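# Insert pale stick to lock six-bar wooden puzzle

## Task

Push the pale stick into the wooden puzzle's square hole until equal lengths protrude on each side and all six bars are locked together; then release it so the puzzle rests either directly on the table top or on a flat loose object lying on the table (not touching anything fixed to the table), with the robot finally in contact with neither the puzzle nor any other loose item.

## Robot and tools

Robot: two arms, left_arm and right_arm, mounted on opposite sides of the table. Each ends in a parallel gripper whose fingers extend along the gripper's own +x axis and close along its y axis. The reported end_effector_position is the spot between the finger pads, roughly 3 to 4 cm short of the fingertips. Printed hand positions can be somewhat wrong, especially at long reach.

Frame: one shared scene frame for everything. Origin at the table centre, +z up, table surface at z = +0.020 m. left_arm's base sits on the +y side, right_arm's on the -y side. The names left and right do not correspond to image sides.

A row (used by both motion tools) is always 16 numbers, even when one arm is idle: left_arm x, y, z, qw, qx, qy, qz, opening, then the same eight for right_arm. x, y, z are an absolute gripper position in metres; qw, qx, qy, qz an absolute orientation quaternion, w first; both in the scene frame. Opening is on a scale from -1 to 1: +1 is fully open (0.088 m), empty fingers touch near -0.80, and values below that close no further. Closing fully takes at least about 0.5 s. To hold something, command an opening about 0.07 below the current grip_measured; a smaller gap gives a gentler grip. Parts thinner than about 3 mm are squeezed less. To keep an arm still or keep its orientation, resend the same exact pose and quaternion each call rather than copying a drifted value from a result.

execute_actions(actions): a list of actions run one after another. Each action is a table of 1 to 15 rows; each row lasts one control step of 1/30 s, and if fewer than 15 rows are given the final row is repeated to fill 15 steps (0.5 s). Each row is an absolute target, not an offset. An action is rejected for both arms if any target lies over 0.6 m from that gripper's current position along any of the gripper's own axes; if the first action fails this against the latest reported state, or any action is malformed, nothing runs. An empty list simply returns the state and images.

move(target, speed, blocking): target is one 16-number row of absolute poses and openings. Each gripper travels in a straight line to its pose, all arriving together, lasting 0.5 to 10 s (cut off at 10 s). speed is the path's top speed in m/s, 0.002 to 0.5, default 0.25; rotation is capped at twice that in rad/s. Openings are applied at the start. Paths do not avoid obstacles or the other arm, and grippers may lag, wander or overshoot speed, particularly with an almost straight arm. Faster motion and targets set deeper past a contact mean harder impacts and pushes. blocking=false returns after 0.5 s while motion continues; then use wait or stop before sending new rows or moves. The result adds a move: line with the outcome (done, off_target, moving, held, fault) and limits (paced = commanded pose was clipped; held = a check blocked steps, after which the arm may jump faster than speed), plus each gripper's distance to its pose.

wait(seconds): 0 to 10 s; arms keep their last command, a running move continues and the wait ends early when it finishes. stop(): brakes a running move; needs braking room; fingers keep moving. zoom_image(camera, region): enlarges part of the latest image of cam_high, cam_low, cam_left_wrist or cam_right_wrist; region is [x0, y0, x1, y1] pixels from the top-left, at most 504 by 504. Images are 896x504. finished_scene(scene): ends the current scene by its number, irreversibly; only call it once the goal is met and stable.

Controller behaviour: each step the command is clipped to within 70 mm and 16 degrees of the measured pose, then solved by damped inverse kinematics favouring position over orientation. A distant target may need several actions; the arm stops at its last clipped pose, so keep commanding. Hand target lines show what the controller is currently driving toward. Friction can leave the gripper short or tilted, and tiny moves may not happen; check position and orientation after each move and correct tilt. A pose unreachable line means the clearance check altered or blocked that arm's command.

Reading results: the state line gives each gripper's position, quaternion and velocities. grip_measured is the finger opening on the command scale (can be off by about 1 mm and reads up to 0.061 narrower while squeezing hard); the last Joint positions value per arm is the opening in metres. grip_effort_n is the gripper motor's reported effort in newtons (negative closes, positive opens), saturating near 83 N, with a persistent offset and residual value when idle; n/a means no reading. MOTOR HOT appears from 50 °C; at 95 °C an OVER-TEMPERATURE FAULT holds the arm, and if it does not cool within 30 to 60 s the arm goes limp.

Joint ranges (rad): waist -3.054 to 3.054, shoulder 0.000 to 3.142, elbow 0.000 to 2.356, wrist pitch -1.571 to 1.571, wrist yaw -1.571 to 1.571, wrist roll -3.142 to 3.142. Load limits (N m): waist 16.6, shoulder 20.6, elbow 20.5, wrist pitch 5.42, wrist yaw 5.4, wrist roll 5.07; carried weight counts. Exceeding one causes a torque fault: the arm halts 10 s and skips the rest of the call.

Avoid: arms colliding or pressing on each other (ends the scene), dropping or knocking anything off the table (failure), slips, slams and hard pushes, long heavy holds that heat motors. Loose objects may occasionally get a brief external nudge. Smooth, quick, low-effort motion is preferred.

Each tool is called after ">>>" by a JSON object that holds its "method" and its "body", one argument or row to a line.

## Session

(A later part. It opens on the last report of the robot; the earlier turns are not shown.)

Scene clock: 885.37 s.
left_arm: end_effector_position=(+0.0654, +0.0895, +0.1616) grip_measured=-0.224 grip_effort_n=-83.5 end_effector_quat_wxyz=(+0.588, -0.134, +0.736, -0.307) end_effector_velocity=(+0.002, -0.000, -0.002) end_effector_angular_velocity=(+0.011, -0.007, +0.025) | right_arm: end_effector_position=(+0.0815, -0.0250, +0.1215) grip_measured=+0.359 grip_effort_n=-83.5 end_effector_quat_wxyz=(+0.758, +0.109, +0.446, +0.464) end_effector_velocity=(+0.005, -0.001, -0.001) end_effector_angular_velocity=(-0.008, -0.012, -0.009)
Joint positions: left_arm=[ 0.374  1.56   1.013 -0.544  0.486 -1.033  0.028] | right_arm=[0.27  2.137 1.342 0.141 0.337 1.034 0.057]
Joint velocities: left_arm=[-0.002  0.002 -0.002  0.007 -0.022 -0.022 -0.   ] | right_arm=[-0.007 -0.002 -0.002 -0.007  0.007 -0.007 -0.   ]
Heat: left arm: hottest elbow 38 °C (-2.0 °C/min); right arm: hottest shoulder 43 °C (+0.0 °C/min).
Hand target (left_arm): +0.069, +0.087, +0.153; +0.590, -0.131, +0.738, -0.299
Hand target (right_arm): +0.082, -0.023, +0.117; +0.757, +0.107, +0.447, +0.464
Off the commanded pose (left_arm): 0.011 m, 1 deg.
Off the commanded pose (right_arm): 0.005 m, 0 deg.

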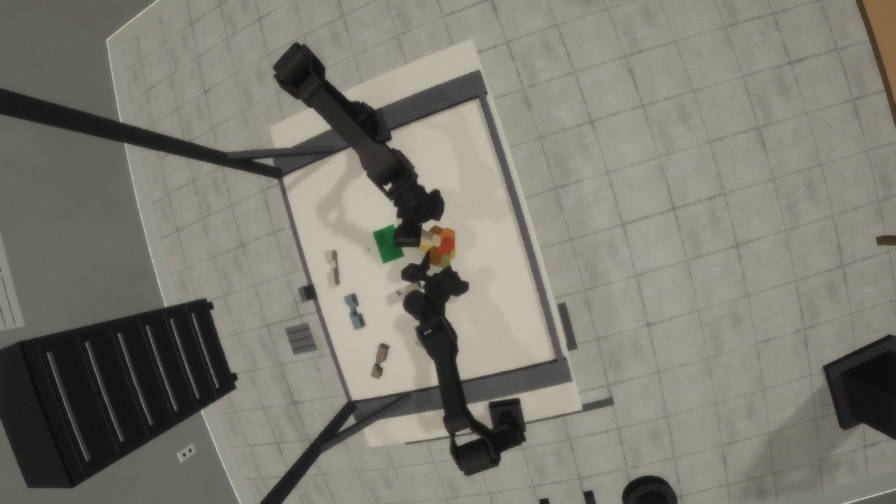

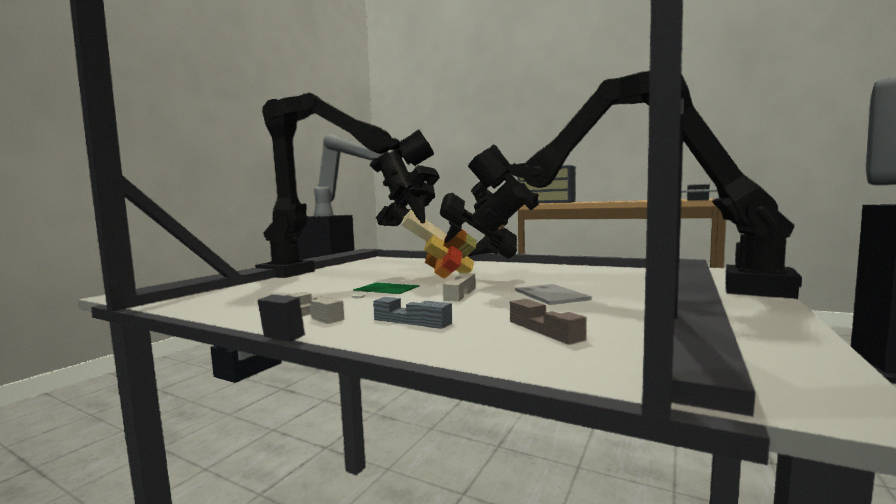

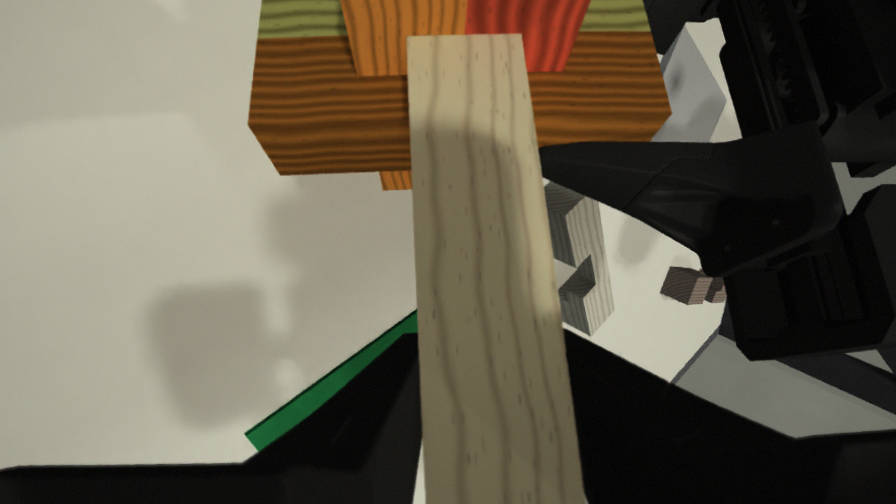

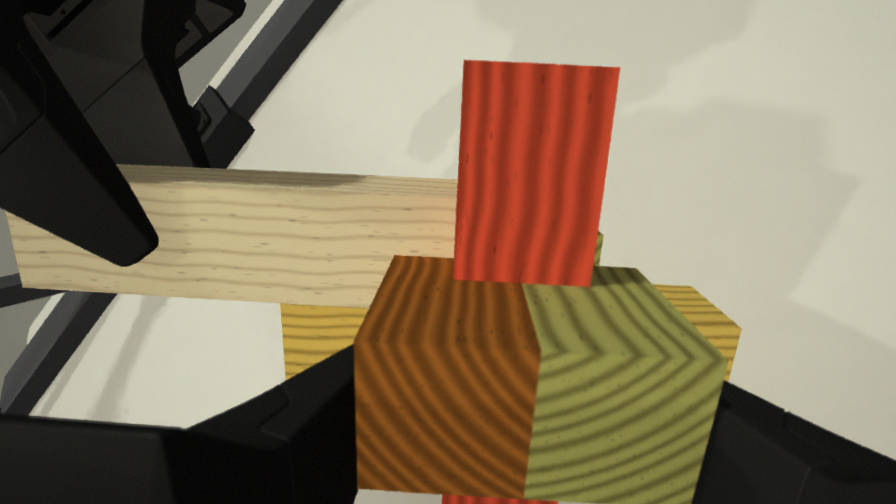

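>>> {"method": "zoom_image", "body": {
  "camera": "cam_left_wrist",
  "region": [390, 5, 540, 95]
}}

Region (390, 5, 540, 95) of cam_left_wrist's 896x504 image, scaled by 3.360, with more detail than that image has; it fills the top 302 rows of this view, and the rest is white.

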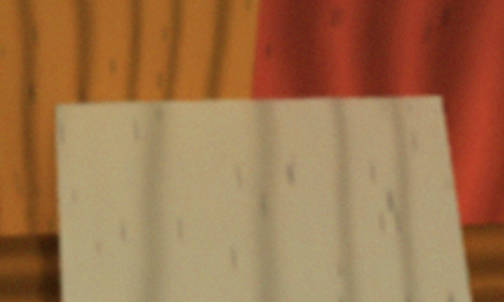

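>>> {"method": "zoom_image", "body": {
  "camera": "cam_left_wrist",
  "region": [230, 0, 420, 190]
}}

>>> {"method": "zoom_image", "body": {
  "camera": "cam_left_wrist",
  "region": [510, 0, 700, 190]
}}

>>> {"method": "zoom_image", "body": {
  "camera": "cam_left_wrist",
  "region": [390, 200, 590, 340]
}}

Region (230, 0, 420, 190) of cam_left_wrist's 896x504 image, scaled by 2.653, with more detail than that image has.

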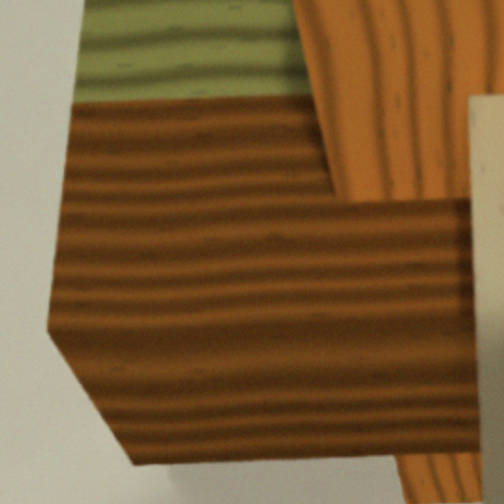

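Region (510, 0, 700, 190) of cam_left_wrist's 896x504 image, scaled by 2.653, with more detail than that image has.

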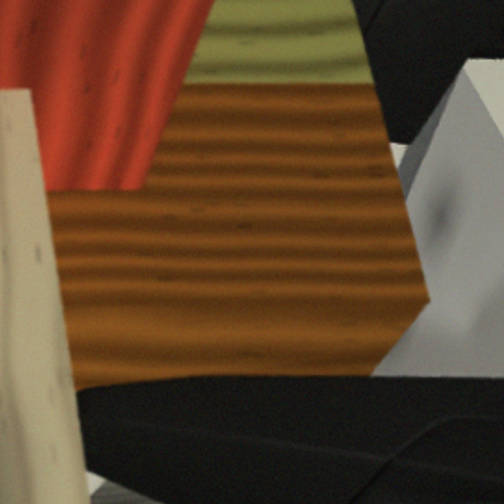

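Region (390, 200, 590, 340) of cam_left_wrist's 896x504 image, scaled by 2.520, with more detail than that image has; it fills the top 353 rows of this view, and the rest is white.

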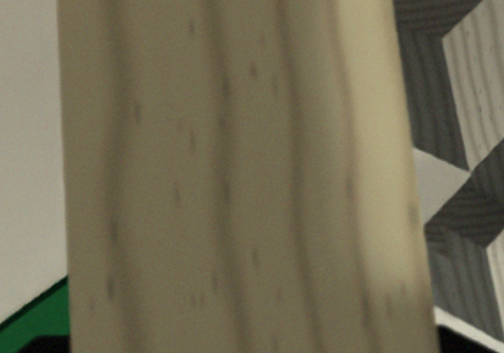

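>>> {"method": "execute_actions", "body": {
  "actions": [
    [[0.0691,0.0862,0.1519,0.5940,-0.1325,0.7352,-0.2989,-0.26,0.0814,-0.0224,0.1175,0.7572,0.1073,0.447,0.464,0.3]],
    [[0.0687,0.0863,0.1513,0.5977,-0.1340,0.7322,-0.2984,-0.26,0.0814,-0.0224,0.1175,0.7572,0.1073,0.447,0.464,0.3]],
    [[0.0682,0.0864,0.1507,0.6014,-0.1354,0.7292,-0.2978,-0.26,0.0814,-0.0224,0.1175,0.7572,0.1073,0.447,0.464,0.3]]
  ]
}}

Scene clock: 971.50 s.
left_arm: end_effector_position=(+0.0658, +0.0880, +0.1595) grip_measured=-0.224 grip_effort_n=-83.5 end_effector_quat_wxyz=(+0.596, -0.136, +0.730, -0.306) end_effector_velocity=(-0.002, +0.004, -0.001) end_effector_angular_velocity=(+0.024, +0.013, +0.018) | right_arm: end_effector_position=(+0.0816, -0.0252, +0.1213) grip_measured=+0.359 grip_effort_n=-83.5 end_effector_quat_wxyz=(+0.758, +0.108, +0.446, +0.464) end_effector_velocity=(-0.002, -0.002, -0.002) end_effector_angular_velocity=(-0.016, +0.007, +0.004)
Joint positions: left_arm=[ 0.365  1.559  1.002 -0.519  0.464 -1.046  0.028] | right_arm=[0.27  2.137 1.342 0.14  0.337 1.033 0.057]
Joint velocities: left_arm=[-0.002 -0.007 -0.002 -0.022 -0.007 -0.022  0.   ] | right_arm=[ 0.002 -0.002  0.002 -0.022 -0.007  0.007 -0.   ]
Heat: left arm: hottest wrist pitch 41 °C (+2.0 °C/min); right arm: hottest shoulder 43 °C (+0.0 °C/min).
Hand target (left_arm): +0.068, +0.087, +0.151; +0.601, -0.135, +0.729, -0.298
Hand target (right_arm): +0.082, -0.022, +0.118; +0.757, +0.107, +0.447, +0.464
Off the commanded pose (left_arm): 0.009 m, 1 deg.
Off the commanded pose (right_arm): 0.005 m, 0 deg.

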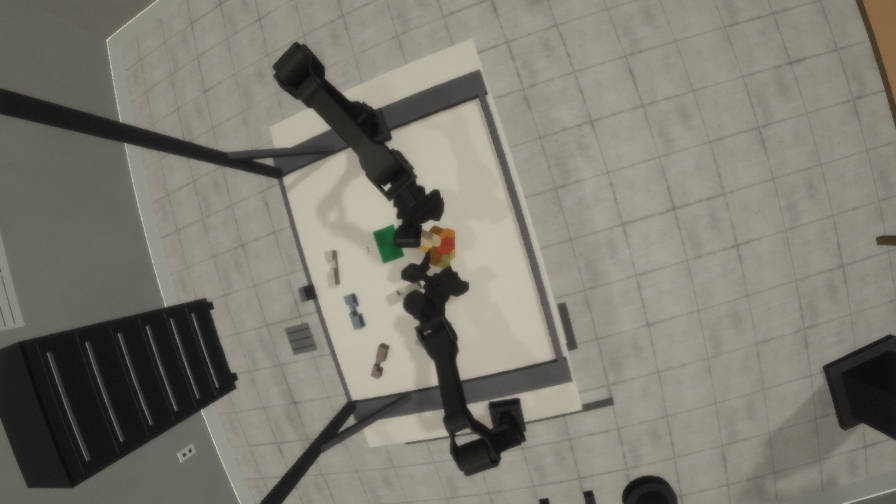

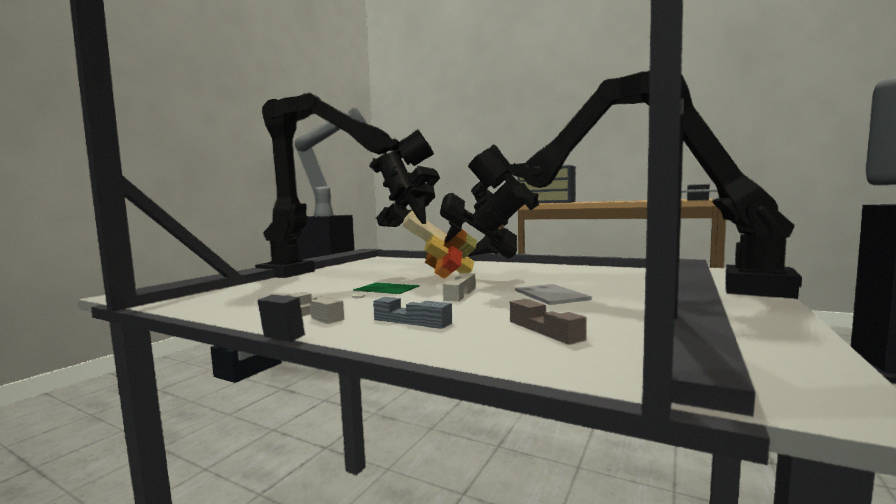

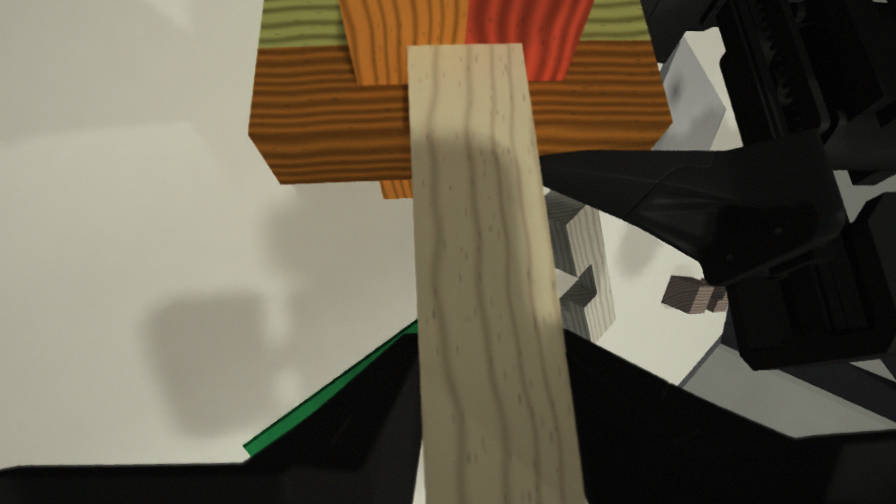

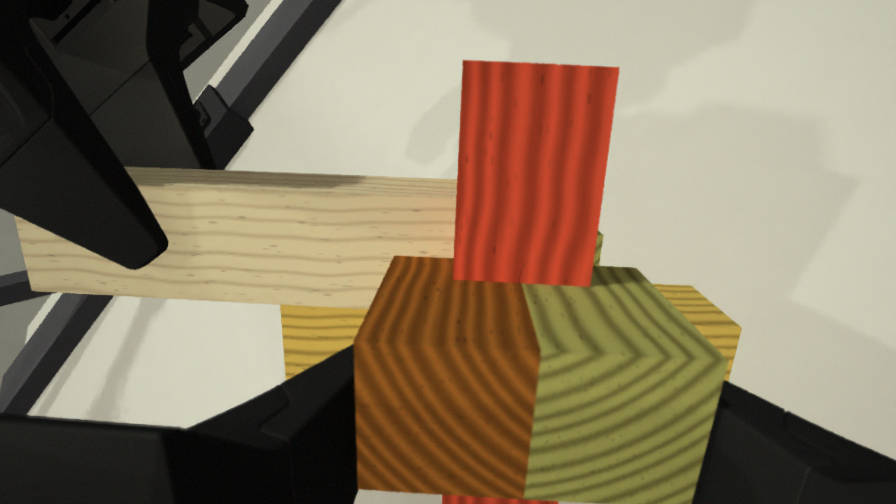

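>>> {"method": "execute_actions", "body": {
  "actions": [
    [[0.0694,0.0853,0.1495,0.6014,-0.1354,0.7292,-0.2978,-0.26,0.0814,-0.0224,0.1175,0.7572,0.1073,0.447,0.464,0.3]],
    [[0.0706,0.0842,0.1484,0.6014,-0.1354,0.7292,-0.2978,-0.26,0.0814,-0.0224,0.1175,0.7572,0.1073,0.447,0.464,0.3]],
    [[0.0718,0.0831,0.1472,0.6014,-0.1354,0.7292,-0.2978,-0.26,0.0814,-0.0224,0.1175,0.7572,0.1073,0.447,0.464,0.3]],
    [[0.0731,0.0820,0.1461,0.6014,-0.1354,0.7292,-0.2978,-0.26,0.0814,-0.0224,0.1175,0.7572,0.1073,0.447,0.464,0.3]]
  ]
}}

Scene clock: 976.73 s.
left_arm: end_effector_position=(+0.0661, +0.0873, +0.1591) grip_measured=-0.224 grip_effort_n=-83.5 end_effector_quat_wxyz=(+0.595, -0.137, +0.730, -0.306) end_effector_velocity=(+0.001, +0.002, -0.001) end_effector_angular_velocity=(+0.011, +0.001, +0.012) | right_arm: end_effector_position=(+0.0816, -0.0254, +0.1209) grip_measured=+0.359 grip_effort_n=-83.5 end_effector_quat_wxyz=(+0.758, +0.107, +0.446, +0.464) end_effector_velocity=(+0.002, +0.000, +0.002) end_effector_angular_velocity=(+0.004, -0.020, +0.004)
Joint positions: left_arm=[ 0.366  1.562  1.002 -0.515  0.467 -1.046  0.028] | right_arm=[0.27  2.137 1.342 0.138 0.337 1.033 0.057]
Joint velocities: left_arm=[ 0.002 -0.002 -0.002 -0.007 -0.007 -0.007 -0.   ] | right_arm=[-0.002 -0.002 -0.002  0.007  0.007 -0.022 -0.   ]
Heat: left arm: hottest wrist pitch 42 °C (+3.0 °C/min); right arm: hottest shoulder 43 °C (+0.0 °C/min).
Hand target (left_arm): +0.073, +0.083, +0.146; +0.601, -0.135, +0.729, -0.298
Hand target (right_arm): +0.081, -0.023, +0.118; +0.757, +0.107, +0.447, +0.464
Off the commanded pose (left_arm): 0.016 m, 1 deg.
Off the commanded pose (right_arm): 0.005 m, 0 deg.

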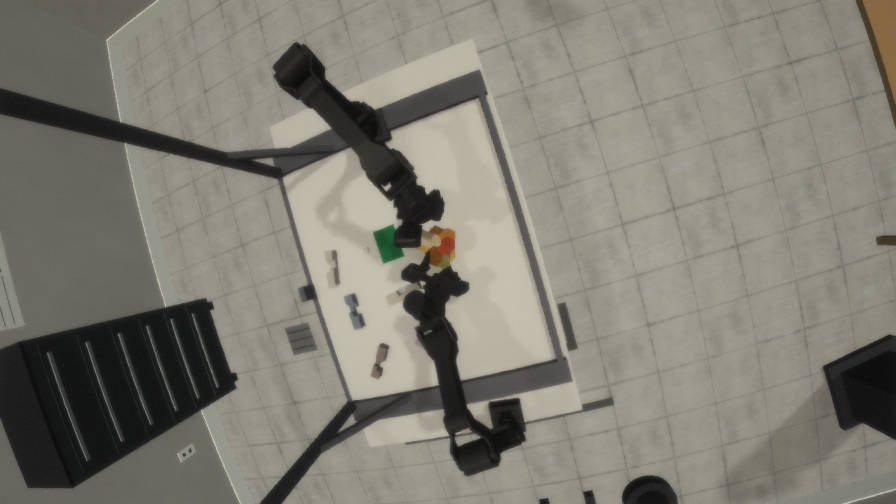

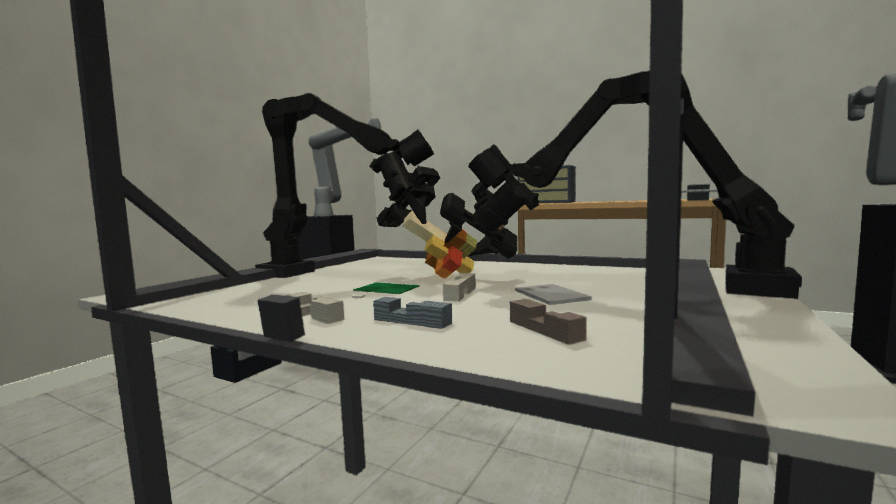

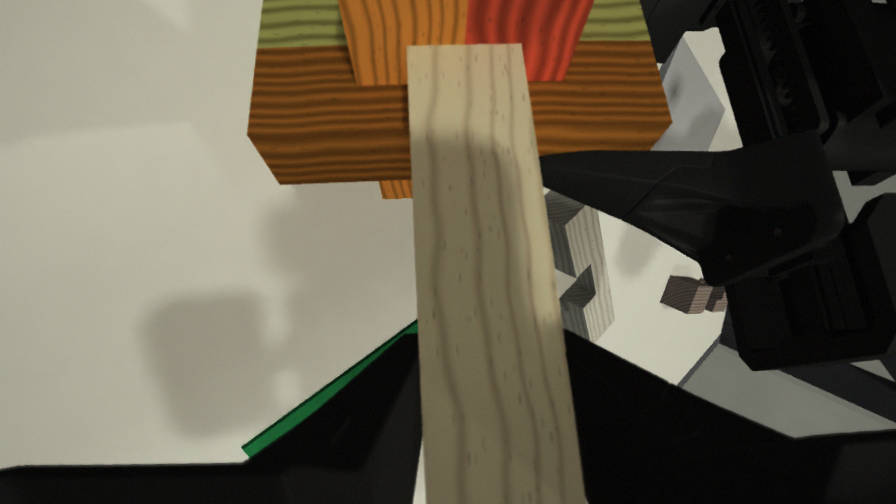

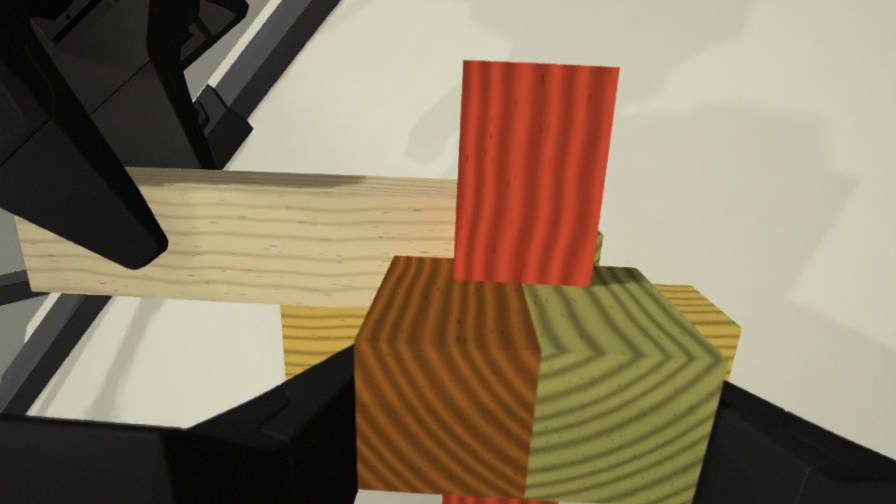

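>>> {"method": "execute_actions", "body": {
  "actions": [
    [[0.0700,0.0828,0.1468,0.6014,-0.1354,0.7292,-0.2978,-0.26,0.0814,-0.0224,0.1175,0.7572,0.1073,0.447,0.464,0.3]],
    [[0.0666,0.0836,0.1475,0.6014,-0.1354,0.7292,-0.2978,-0.26,0.0814,-0.0224,0.1175,0.7572,0.1073,0.447,0.464,0.3]],
    [[0.0672,0.0830,0.1469,0.6014,-0.1354,0.7292,-0.2978,-0.26,0.0814,-0.0224,0.1175,0.7572,0.1073,0.447,0.464,0.3]]
  ]
}}

Scene clock: 1010.50 s.
left_arm: end_effector_position=(+0.0652, +0.0869, +0.1585) grip_measured=-0.224 grip_effort_n=-83.5 end_effector_quat_wxyz=(+0.597, -0.138, +0.729, -0.305) end_effector_velocity=(+0.001, +0.002, -0.002) end_effector_angular_velocity=(+0.012, -0.019, +0.002) | right_arm: end_effector_position=(+0.0812, -0.0256, +0.1208) grip_measured=+0.359 grip_effort_n=-83.5 end_effector_quat_wxyz=(+0.758, +0.105, +0.446, +0.464) end_effector_velocity=(+0.003, +0.001, +0.003) end_effector_angular_velocity=(+0.003, +0.011, -0.006)
Joint positions: left_arm=[ 0.36   1.56   0.998 -0.508  0.459 -1.054  0.028] | right_arm=[0.27  2.137 1.342 0.137 0.337 1.03  0.057]
Joint velocities: left_arm=[-0.002 -0.002 -0.002 -0.007 -0.022  0.007  0.   ] | right_arm=[-0.007 -0.007  0.002 -0.007 -0.007  0.007  0.   ]
Heat: left arm: hottest wrist pitch 53 °C (+13.0 °C/min); right arm: hottest shoulder 44 °C (+1.0 °C/min). Fold the left arm in close to its base before you think long.
Hand target (left_arm): +0.067, +0.084, +0.147; +0.601, -0.135, +0.729, -0.298
Hand target (right_arm): +0.081, -0.023, +0.118; +0.757, +0.107, +0.447, +0.464
Off the commanded pose (left_arm): 0.012 m, 1 deg.
Off the commanded pose (right_arm): 0.005 m, 0 deg.
MOTOR HOT: a motor of the left arm reached 50 °C. Now the hottest motor of the left arm, joint 4 (wrist pitch), reports 53 °C. The temperature limit of the motors' drives, at which the controller stops that arm, is 95 °C. To cool a motor, set the load down, stop pushing, or move to a pose that needs little force.

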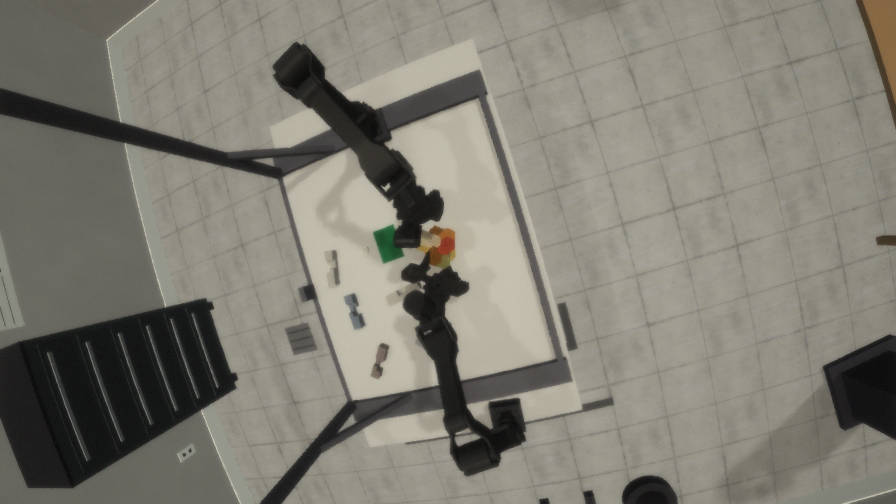

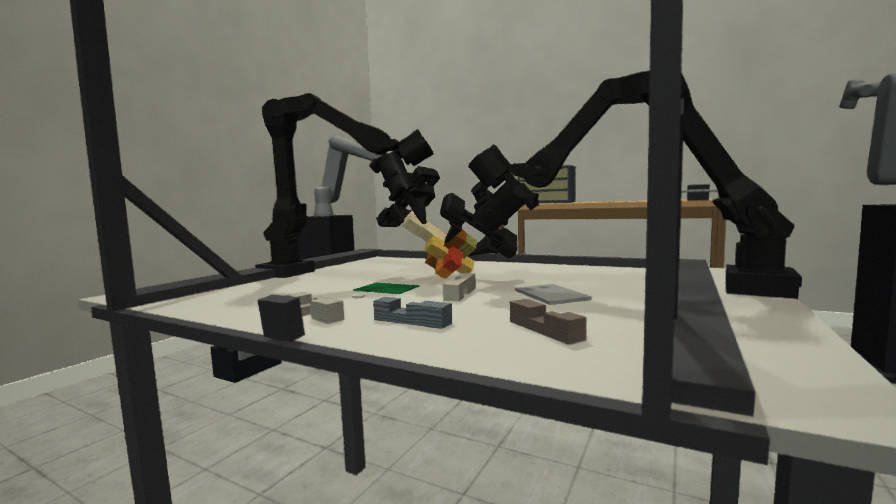

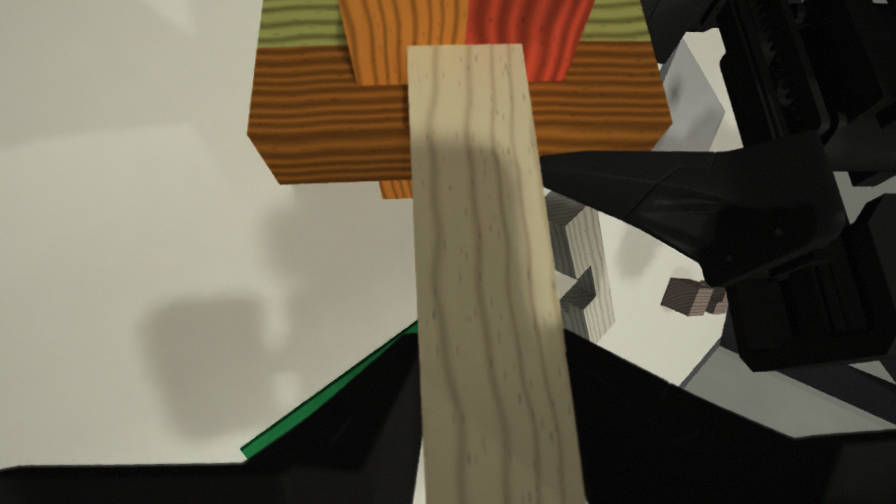

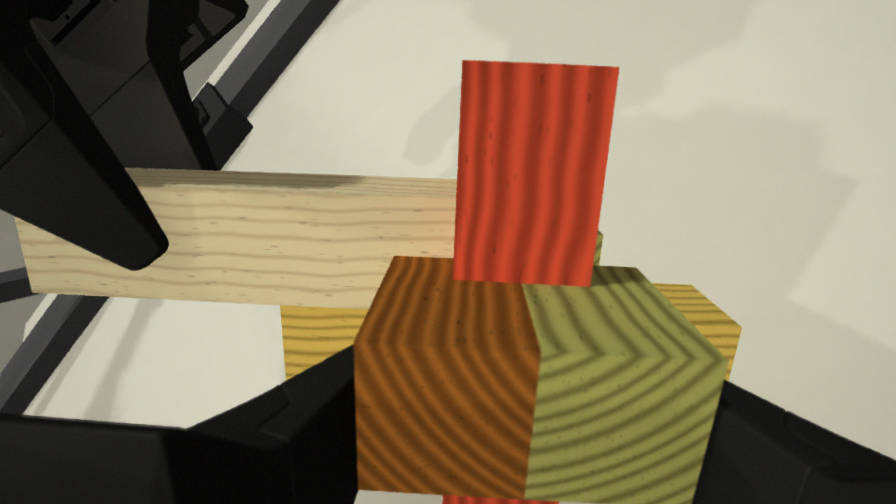

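>>> {"method": "execute_actions", "body": {
  "actions": [
    [[0.0652,0.0875,0.1527,0.6014,-0.1354,0.7292,-0.2978,-0.26,0.0814,-0.0224,0.1175,0.7572,0.1073,0.447,0.464,0.3]],
    [[0.0652,0.0875,0.1527,0.6014,-0.1354,0.7292,-0.2978,-0.205,0.0814,-0.0224,0.1175,0.7572,0.1073,0.447,0.464,0.3]],
    [[0.0652,0.0875,0.1527,0.6014,-0.1354,0.7292,-0.2978,-0.14,0.0814,-0.0224,0.1175,0.7572,0.1073,0.447,0.464,0.3]]
  ]
}}

Scene clock: 1014.17 s.
left_arm: end_effector_position=(+0.0665, +0.0862, +0.1589) grip_measured=-0.143 grip_effort_n=14.7 end_effector_quat_wxyz=(+0.602, -0.139, +0.724, -0.305) end_effector_velocity=(-0.001, -0.001, +0.000) end_effector_angular_velocity=(+0.001, +0.004, +0.014) | right_arm: end_effector_position=(+0.0813, -0.0247, +0.1219) grip_measured=+0.359 grip_effort_n=-83.5 end_effector_quat_wxyz=(+0.758, +0.108, +0.445, +0.465) end_effector_velocity=(+0.001, -0.001, -0.001) end_effector_angular_velocity=(-0.012, -0.015, +0.016)
Joint positions: left_arm=[ 0.358  1.557  0.997 -0.502  0.446 -1.057  0.032] | right_arm=[0.27  2.137 1.343 0.142 0.337 1.03  0.057]
Joint velocities: left_arm=[-0.007 -0.002 -0.002  0.007 -0.007 -0.022  0.001] | right_arm=[-0.002 -0.002 -0.002 -0.007 -0.007 -0.022 -0.   ]
Heat: left arm: hottest wrist pitch 53 °C (+13.1 °C/min); right arm: hottest shoulder 44 °C (+1.0 °C/min). Fold the left arm in close to its base before you think long.
Hand target (left_arm): +0.065, +0.088, +0.153; +0.601, -0.135, +0.729, -0.298
Hand target (right_arm): +0.081, -0.023, +0.117; +0.757, +0.107, +0.447, +0.464
Off the commanded pose (left_arm): 0.006 m, 1 deg.
Off the commanded pose (right_arm): 0.005 m, 0 deg.
MOTOR HOT: still on. Now the hottest motor of the left arm, joint 4 (wrist pitch), reports 53 °C; a drive's own limit is 95 °C.

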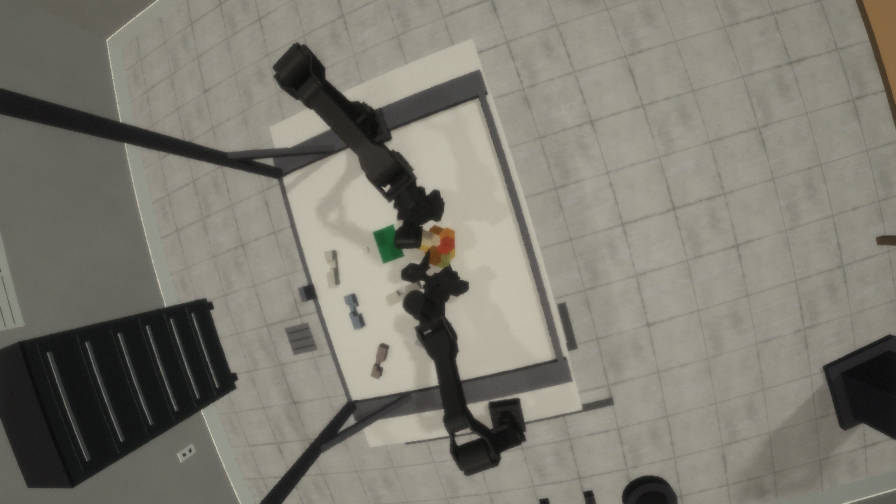

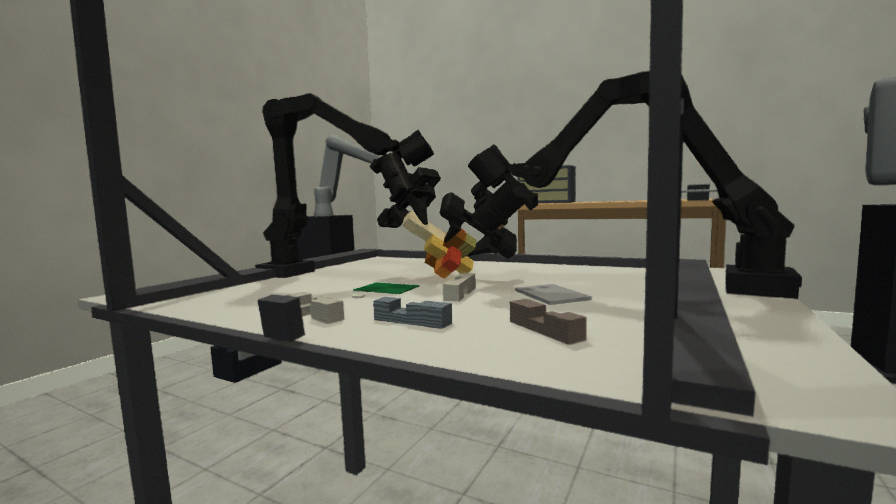

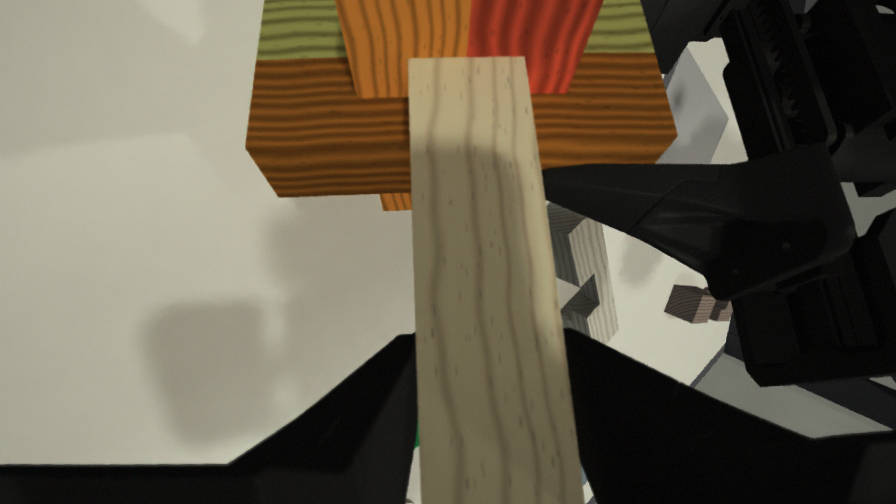

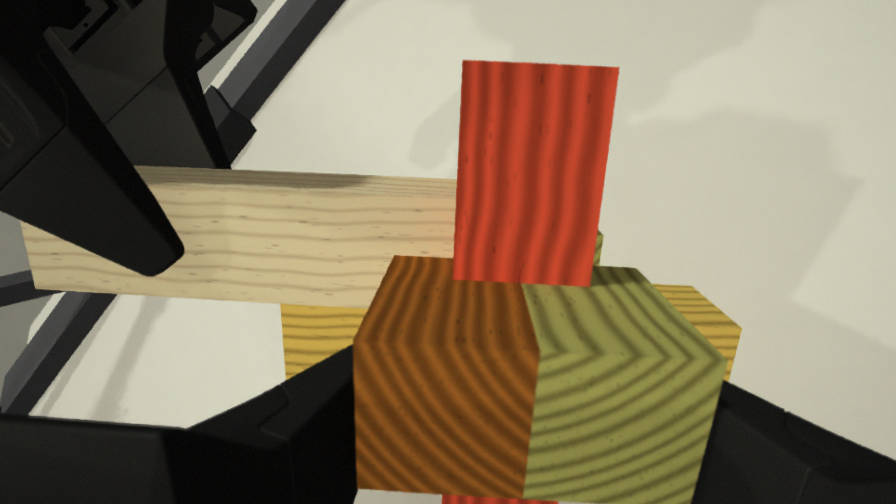

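>>> {"method": "execute_actions", "body": {
  "actions": []
}}

Scene clock: 1025.93 s.
left_arm: end_effector_position=(+0.0665, +0.0862, +0.1589) grip_measured=-0.143 grip_effort_n=14.7 end_effector_quat_wxyz=(+0.602, -0.139, +0.724, -0.305) end_effector_velocity=(+0.000, -0.001, -0.001) end_effector_angular_velocity=(-0.002, -0.011, -0.005) | right_arm: end_effector_position=(+0.0813, -0.0247, +0.1219) grip_measured=+0.359 grip_effort_n=-83.5 end_effector_quat_wxyz=(+0.758, +0.108, +0.445, +0.465) end_effector_velocity=(-0.002, -0.002, -0.001) end_effector_angular_velocity=(-0.007, +0.009, +0.004)
Joint positions: left_arm=[ 0.358  1.557  0.997 -0.502  0.446 -1.057  0.032] | right_arm=[0.27  2.137 1.343 0.142 0.337 1.03  0.057]
Joint velocities: left_arm=[-0.002  0.002 -0.002  0.007 -0.007  0.007 -0.   ] | right_arm=[ 0.002 -0.002 -0.002 -0.007 -0.007  0.007  0.   ]
Heat: left arm: hottest wrist pitch 49 °C (+9.1 °C/min); right arm: hottest shoulder 44 °C (+1.0 °C/min). Fold the left arm in close to its base before you think long.
Hand target (left_arm): +0.065, +0.088, +0.153; +0.601, -0.135, +0.729, -0.298
Hand target (right_arm): +0.081, -0.023, +0.117; +0.757, +0.107, +0.447, +0.464
Off the commanded pose (left_arm): 0.006 m, 1 deg.
Off the commanded pose (right_arm): 0.005 m, 0 deg.
MOTOR HOT: still on. Now the hottest motor of the left arm, joint 4 (wrist pitch), reports 49 °C; a drive's own limit is 95 °C.

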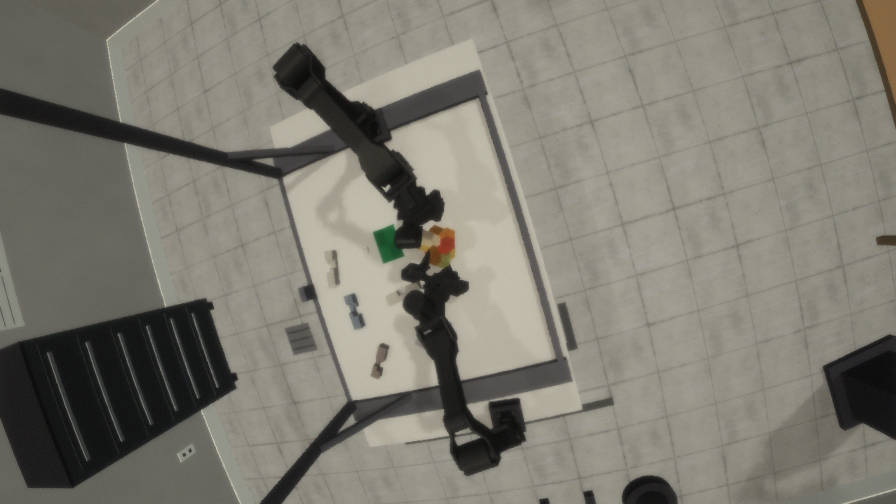

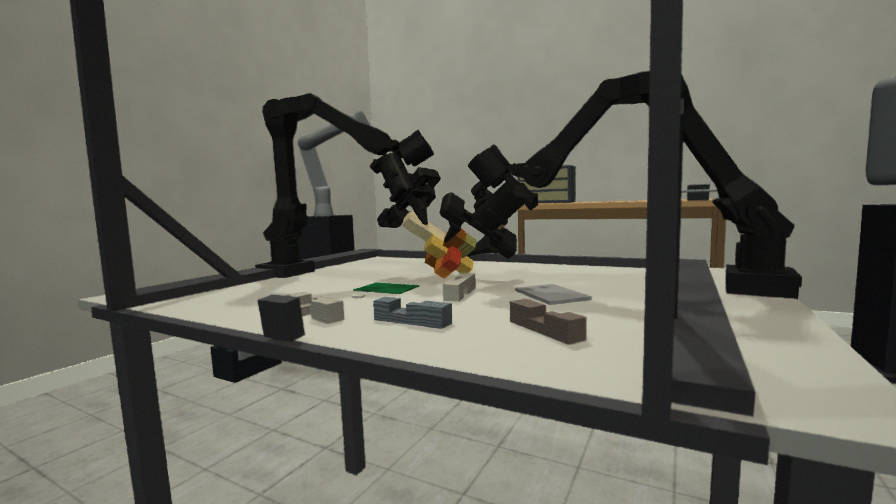

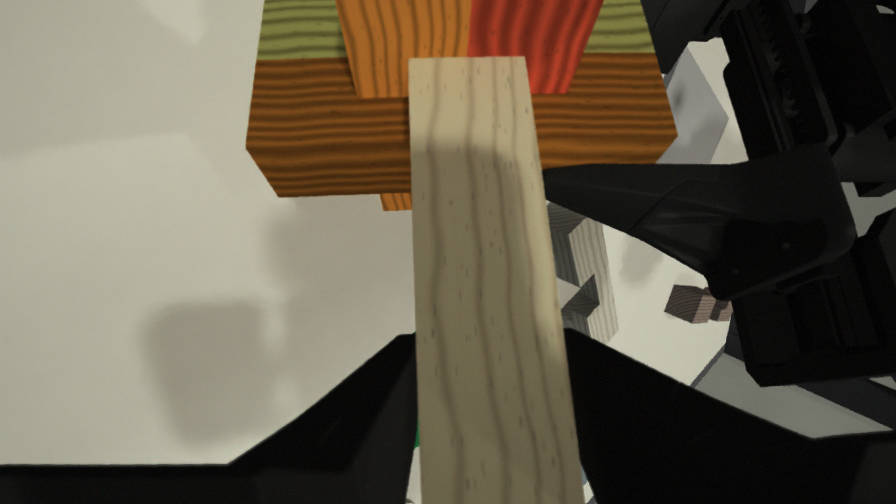

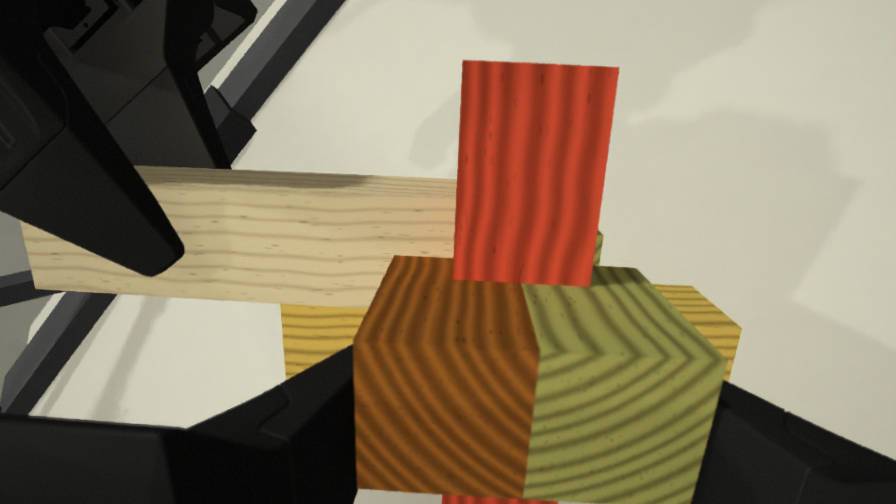

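>>> {"method": "execute_actions", "body": {
  "actions": [
    [[0.0652,0.0875,0.1527,0.6014,-0.1354,0.7292,-0.2978,0.3,0.0814,-0.0224,0.1175,0.7572,0.1073,0.447,0.464,0.3]]
  ]
}}

Scene clock: 1030.80 s.
left_arm: end_effector_position=(+0.0665, +0.0862, +0.1589) grip_measured=+0.296 grip_effort_n=14.7 end_effector_quat_wxyz=(+0.602, -0.139, +0.724, -0.305) end_effector_velocity=(-0.001, +0.002, +0.000) end_effector_angular_velocity=(+0.010, +0.007, +0.018) | right_arm: end_effector_position=(+0.0813, -0.0247, +0.1219) grip_measured=+0.359 grip_effort_n=-83.5 end_effector_quat_wxyz=(+0.758, +0.108, +0.445, +0.465) end_effector_velocity=(-0.004, -0.001, -0.002) end_effector_angular_velocity=(-0.011, +0.006, +0.024)
Joint positions: left_arm=[ 0.358  1.557  0.997 -0.502  0.446 -1.057  0.053] | right_arm=[0.27  2.137 1.343 0.142 0.337 1.03  0.057]
Joint velocities: left_arm=[-0.002 -0.007 -0.002 -0.007 -0.007 -0.022  0.001] | right_arm=[ 0.002 -0.002 -0.002 -0.007 -0.022 -0.007 -0.   ]
Heat: left arm: hottest wrist pitch 47 °C (+6.1 °C/min); right arm: hottest shoulder 44 °C (+1.0 °C/min).
Hand target (left_arm): +0.065, +0.088, +0.153; +0.601, -0.135, +0.729, -0.298
Hand target (right_arm): +0.081, -0.023, +0.118; +0.757, +0.107, +0.447, +0.464
Off the commanded pose (left_arm): 0.006 m, 1 deg.
Off the commanded pose (right_arm): 0.005 m, 0 deg.
MOTOR HOT: cleared. Now the hottest motor of the left arm, joint 4 (wrist pitch), reports 47 °C.

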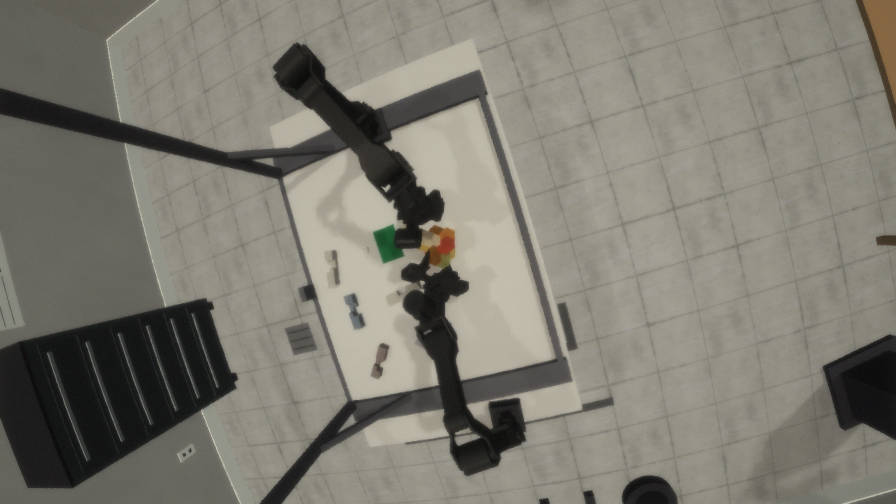

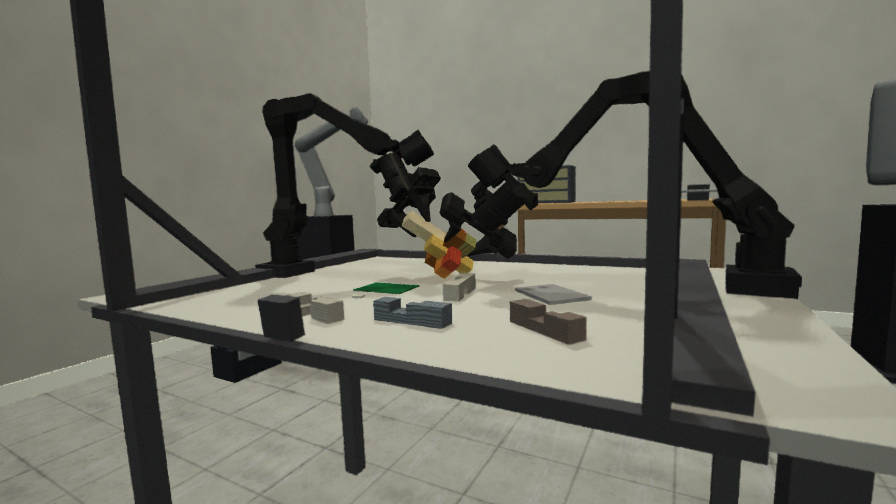

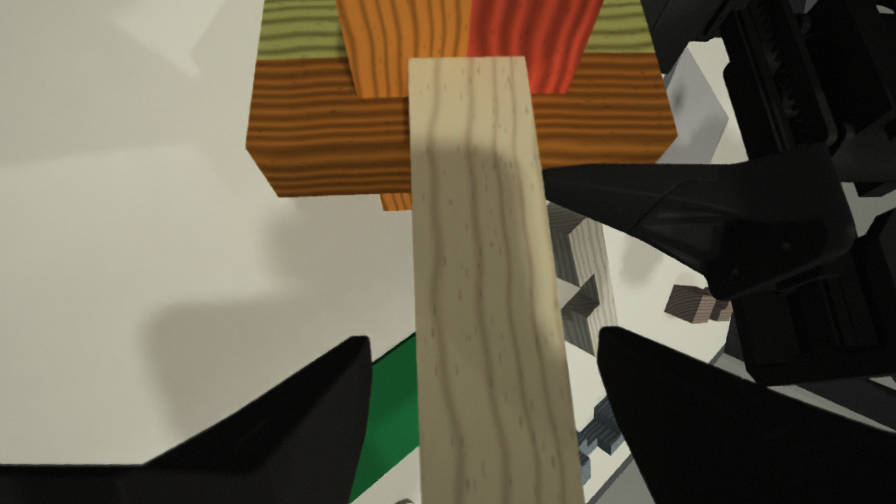

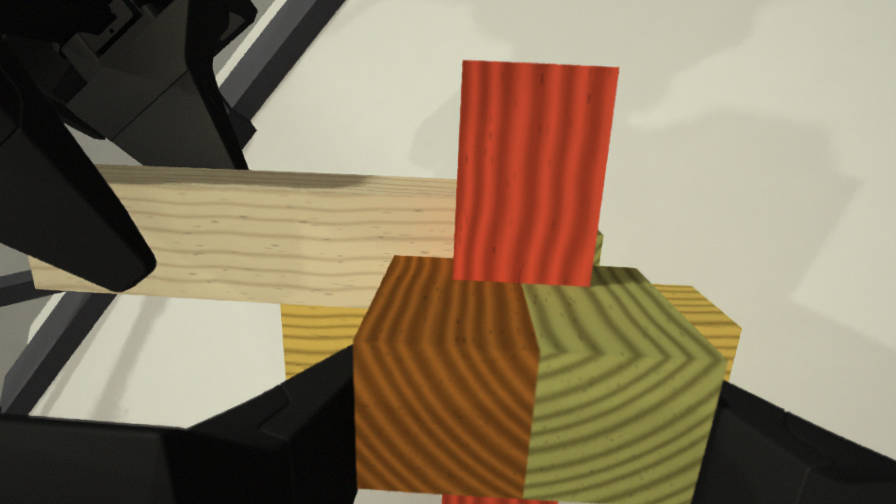

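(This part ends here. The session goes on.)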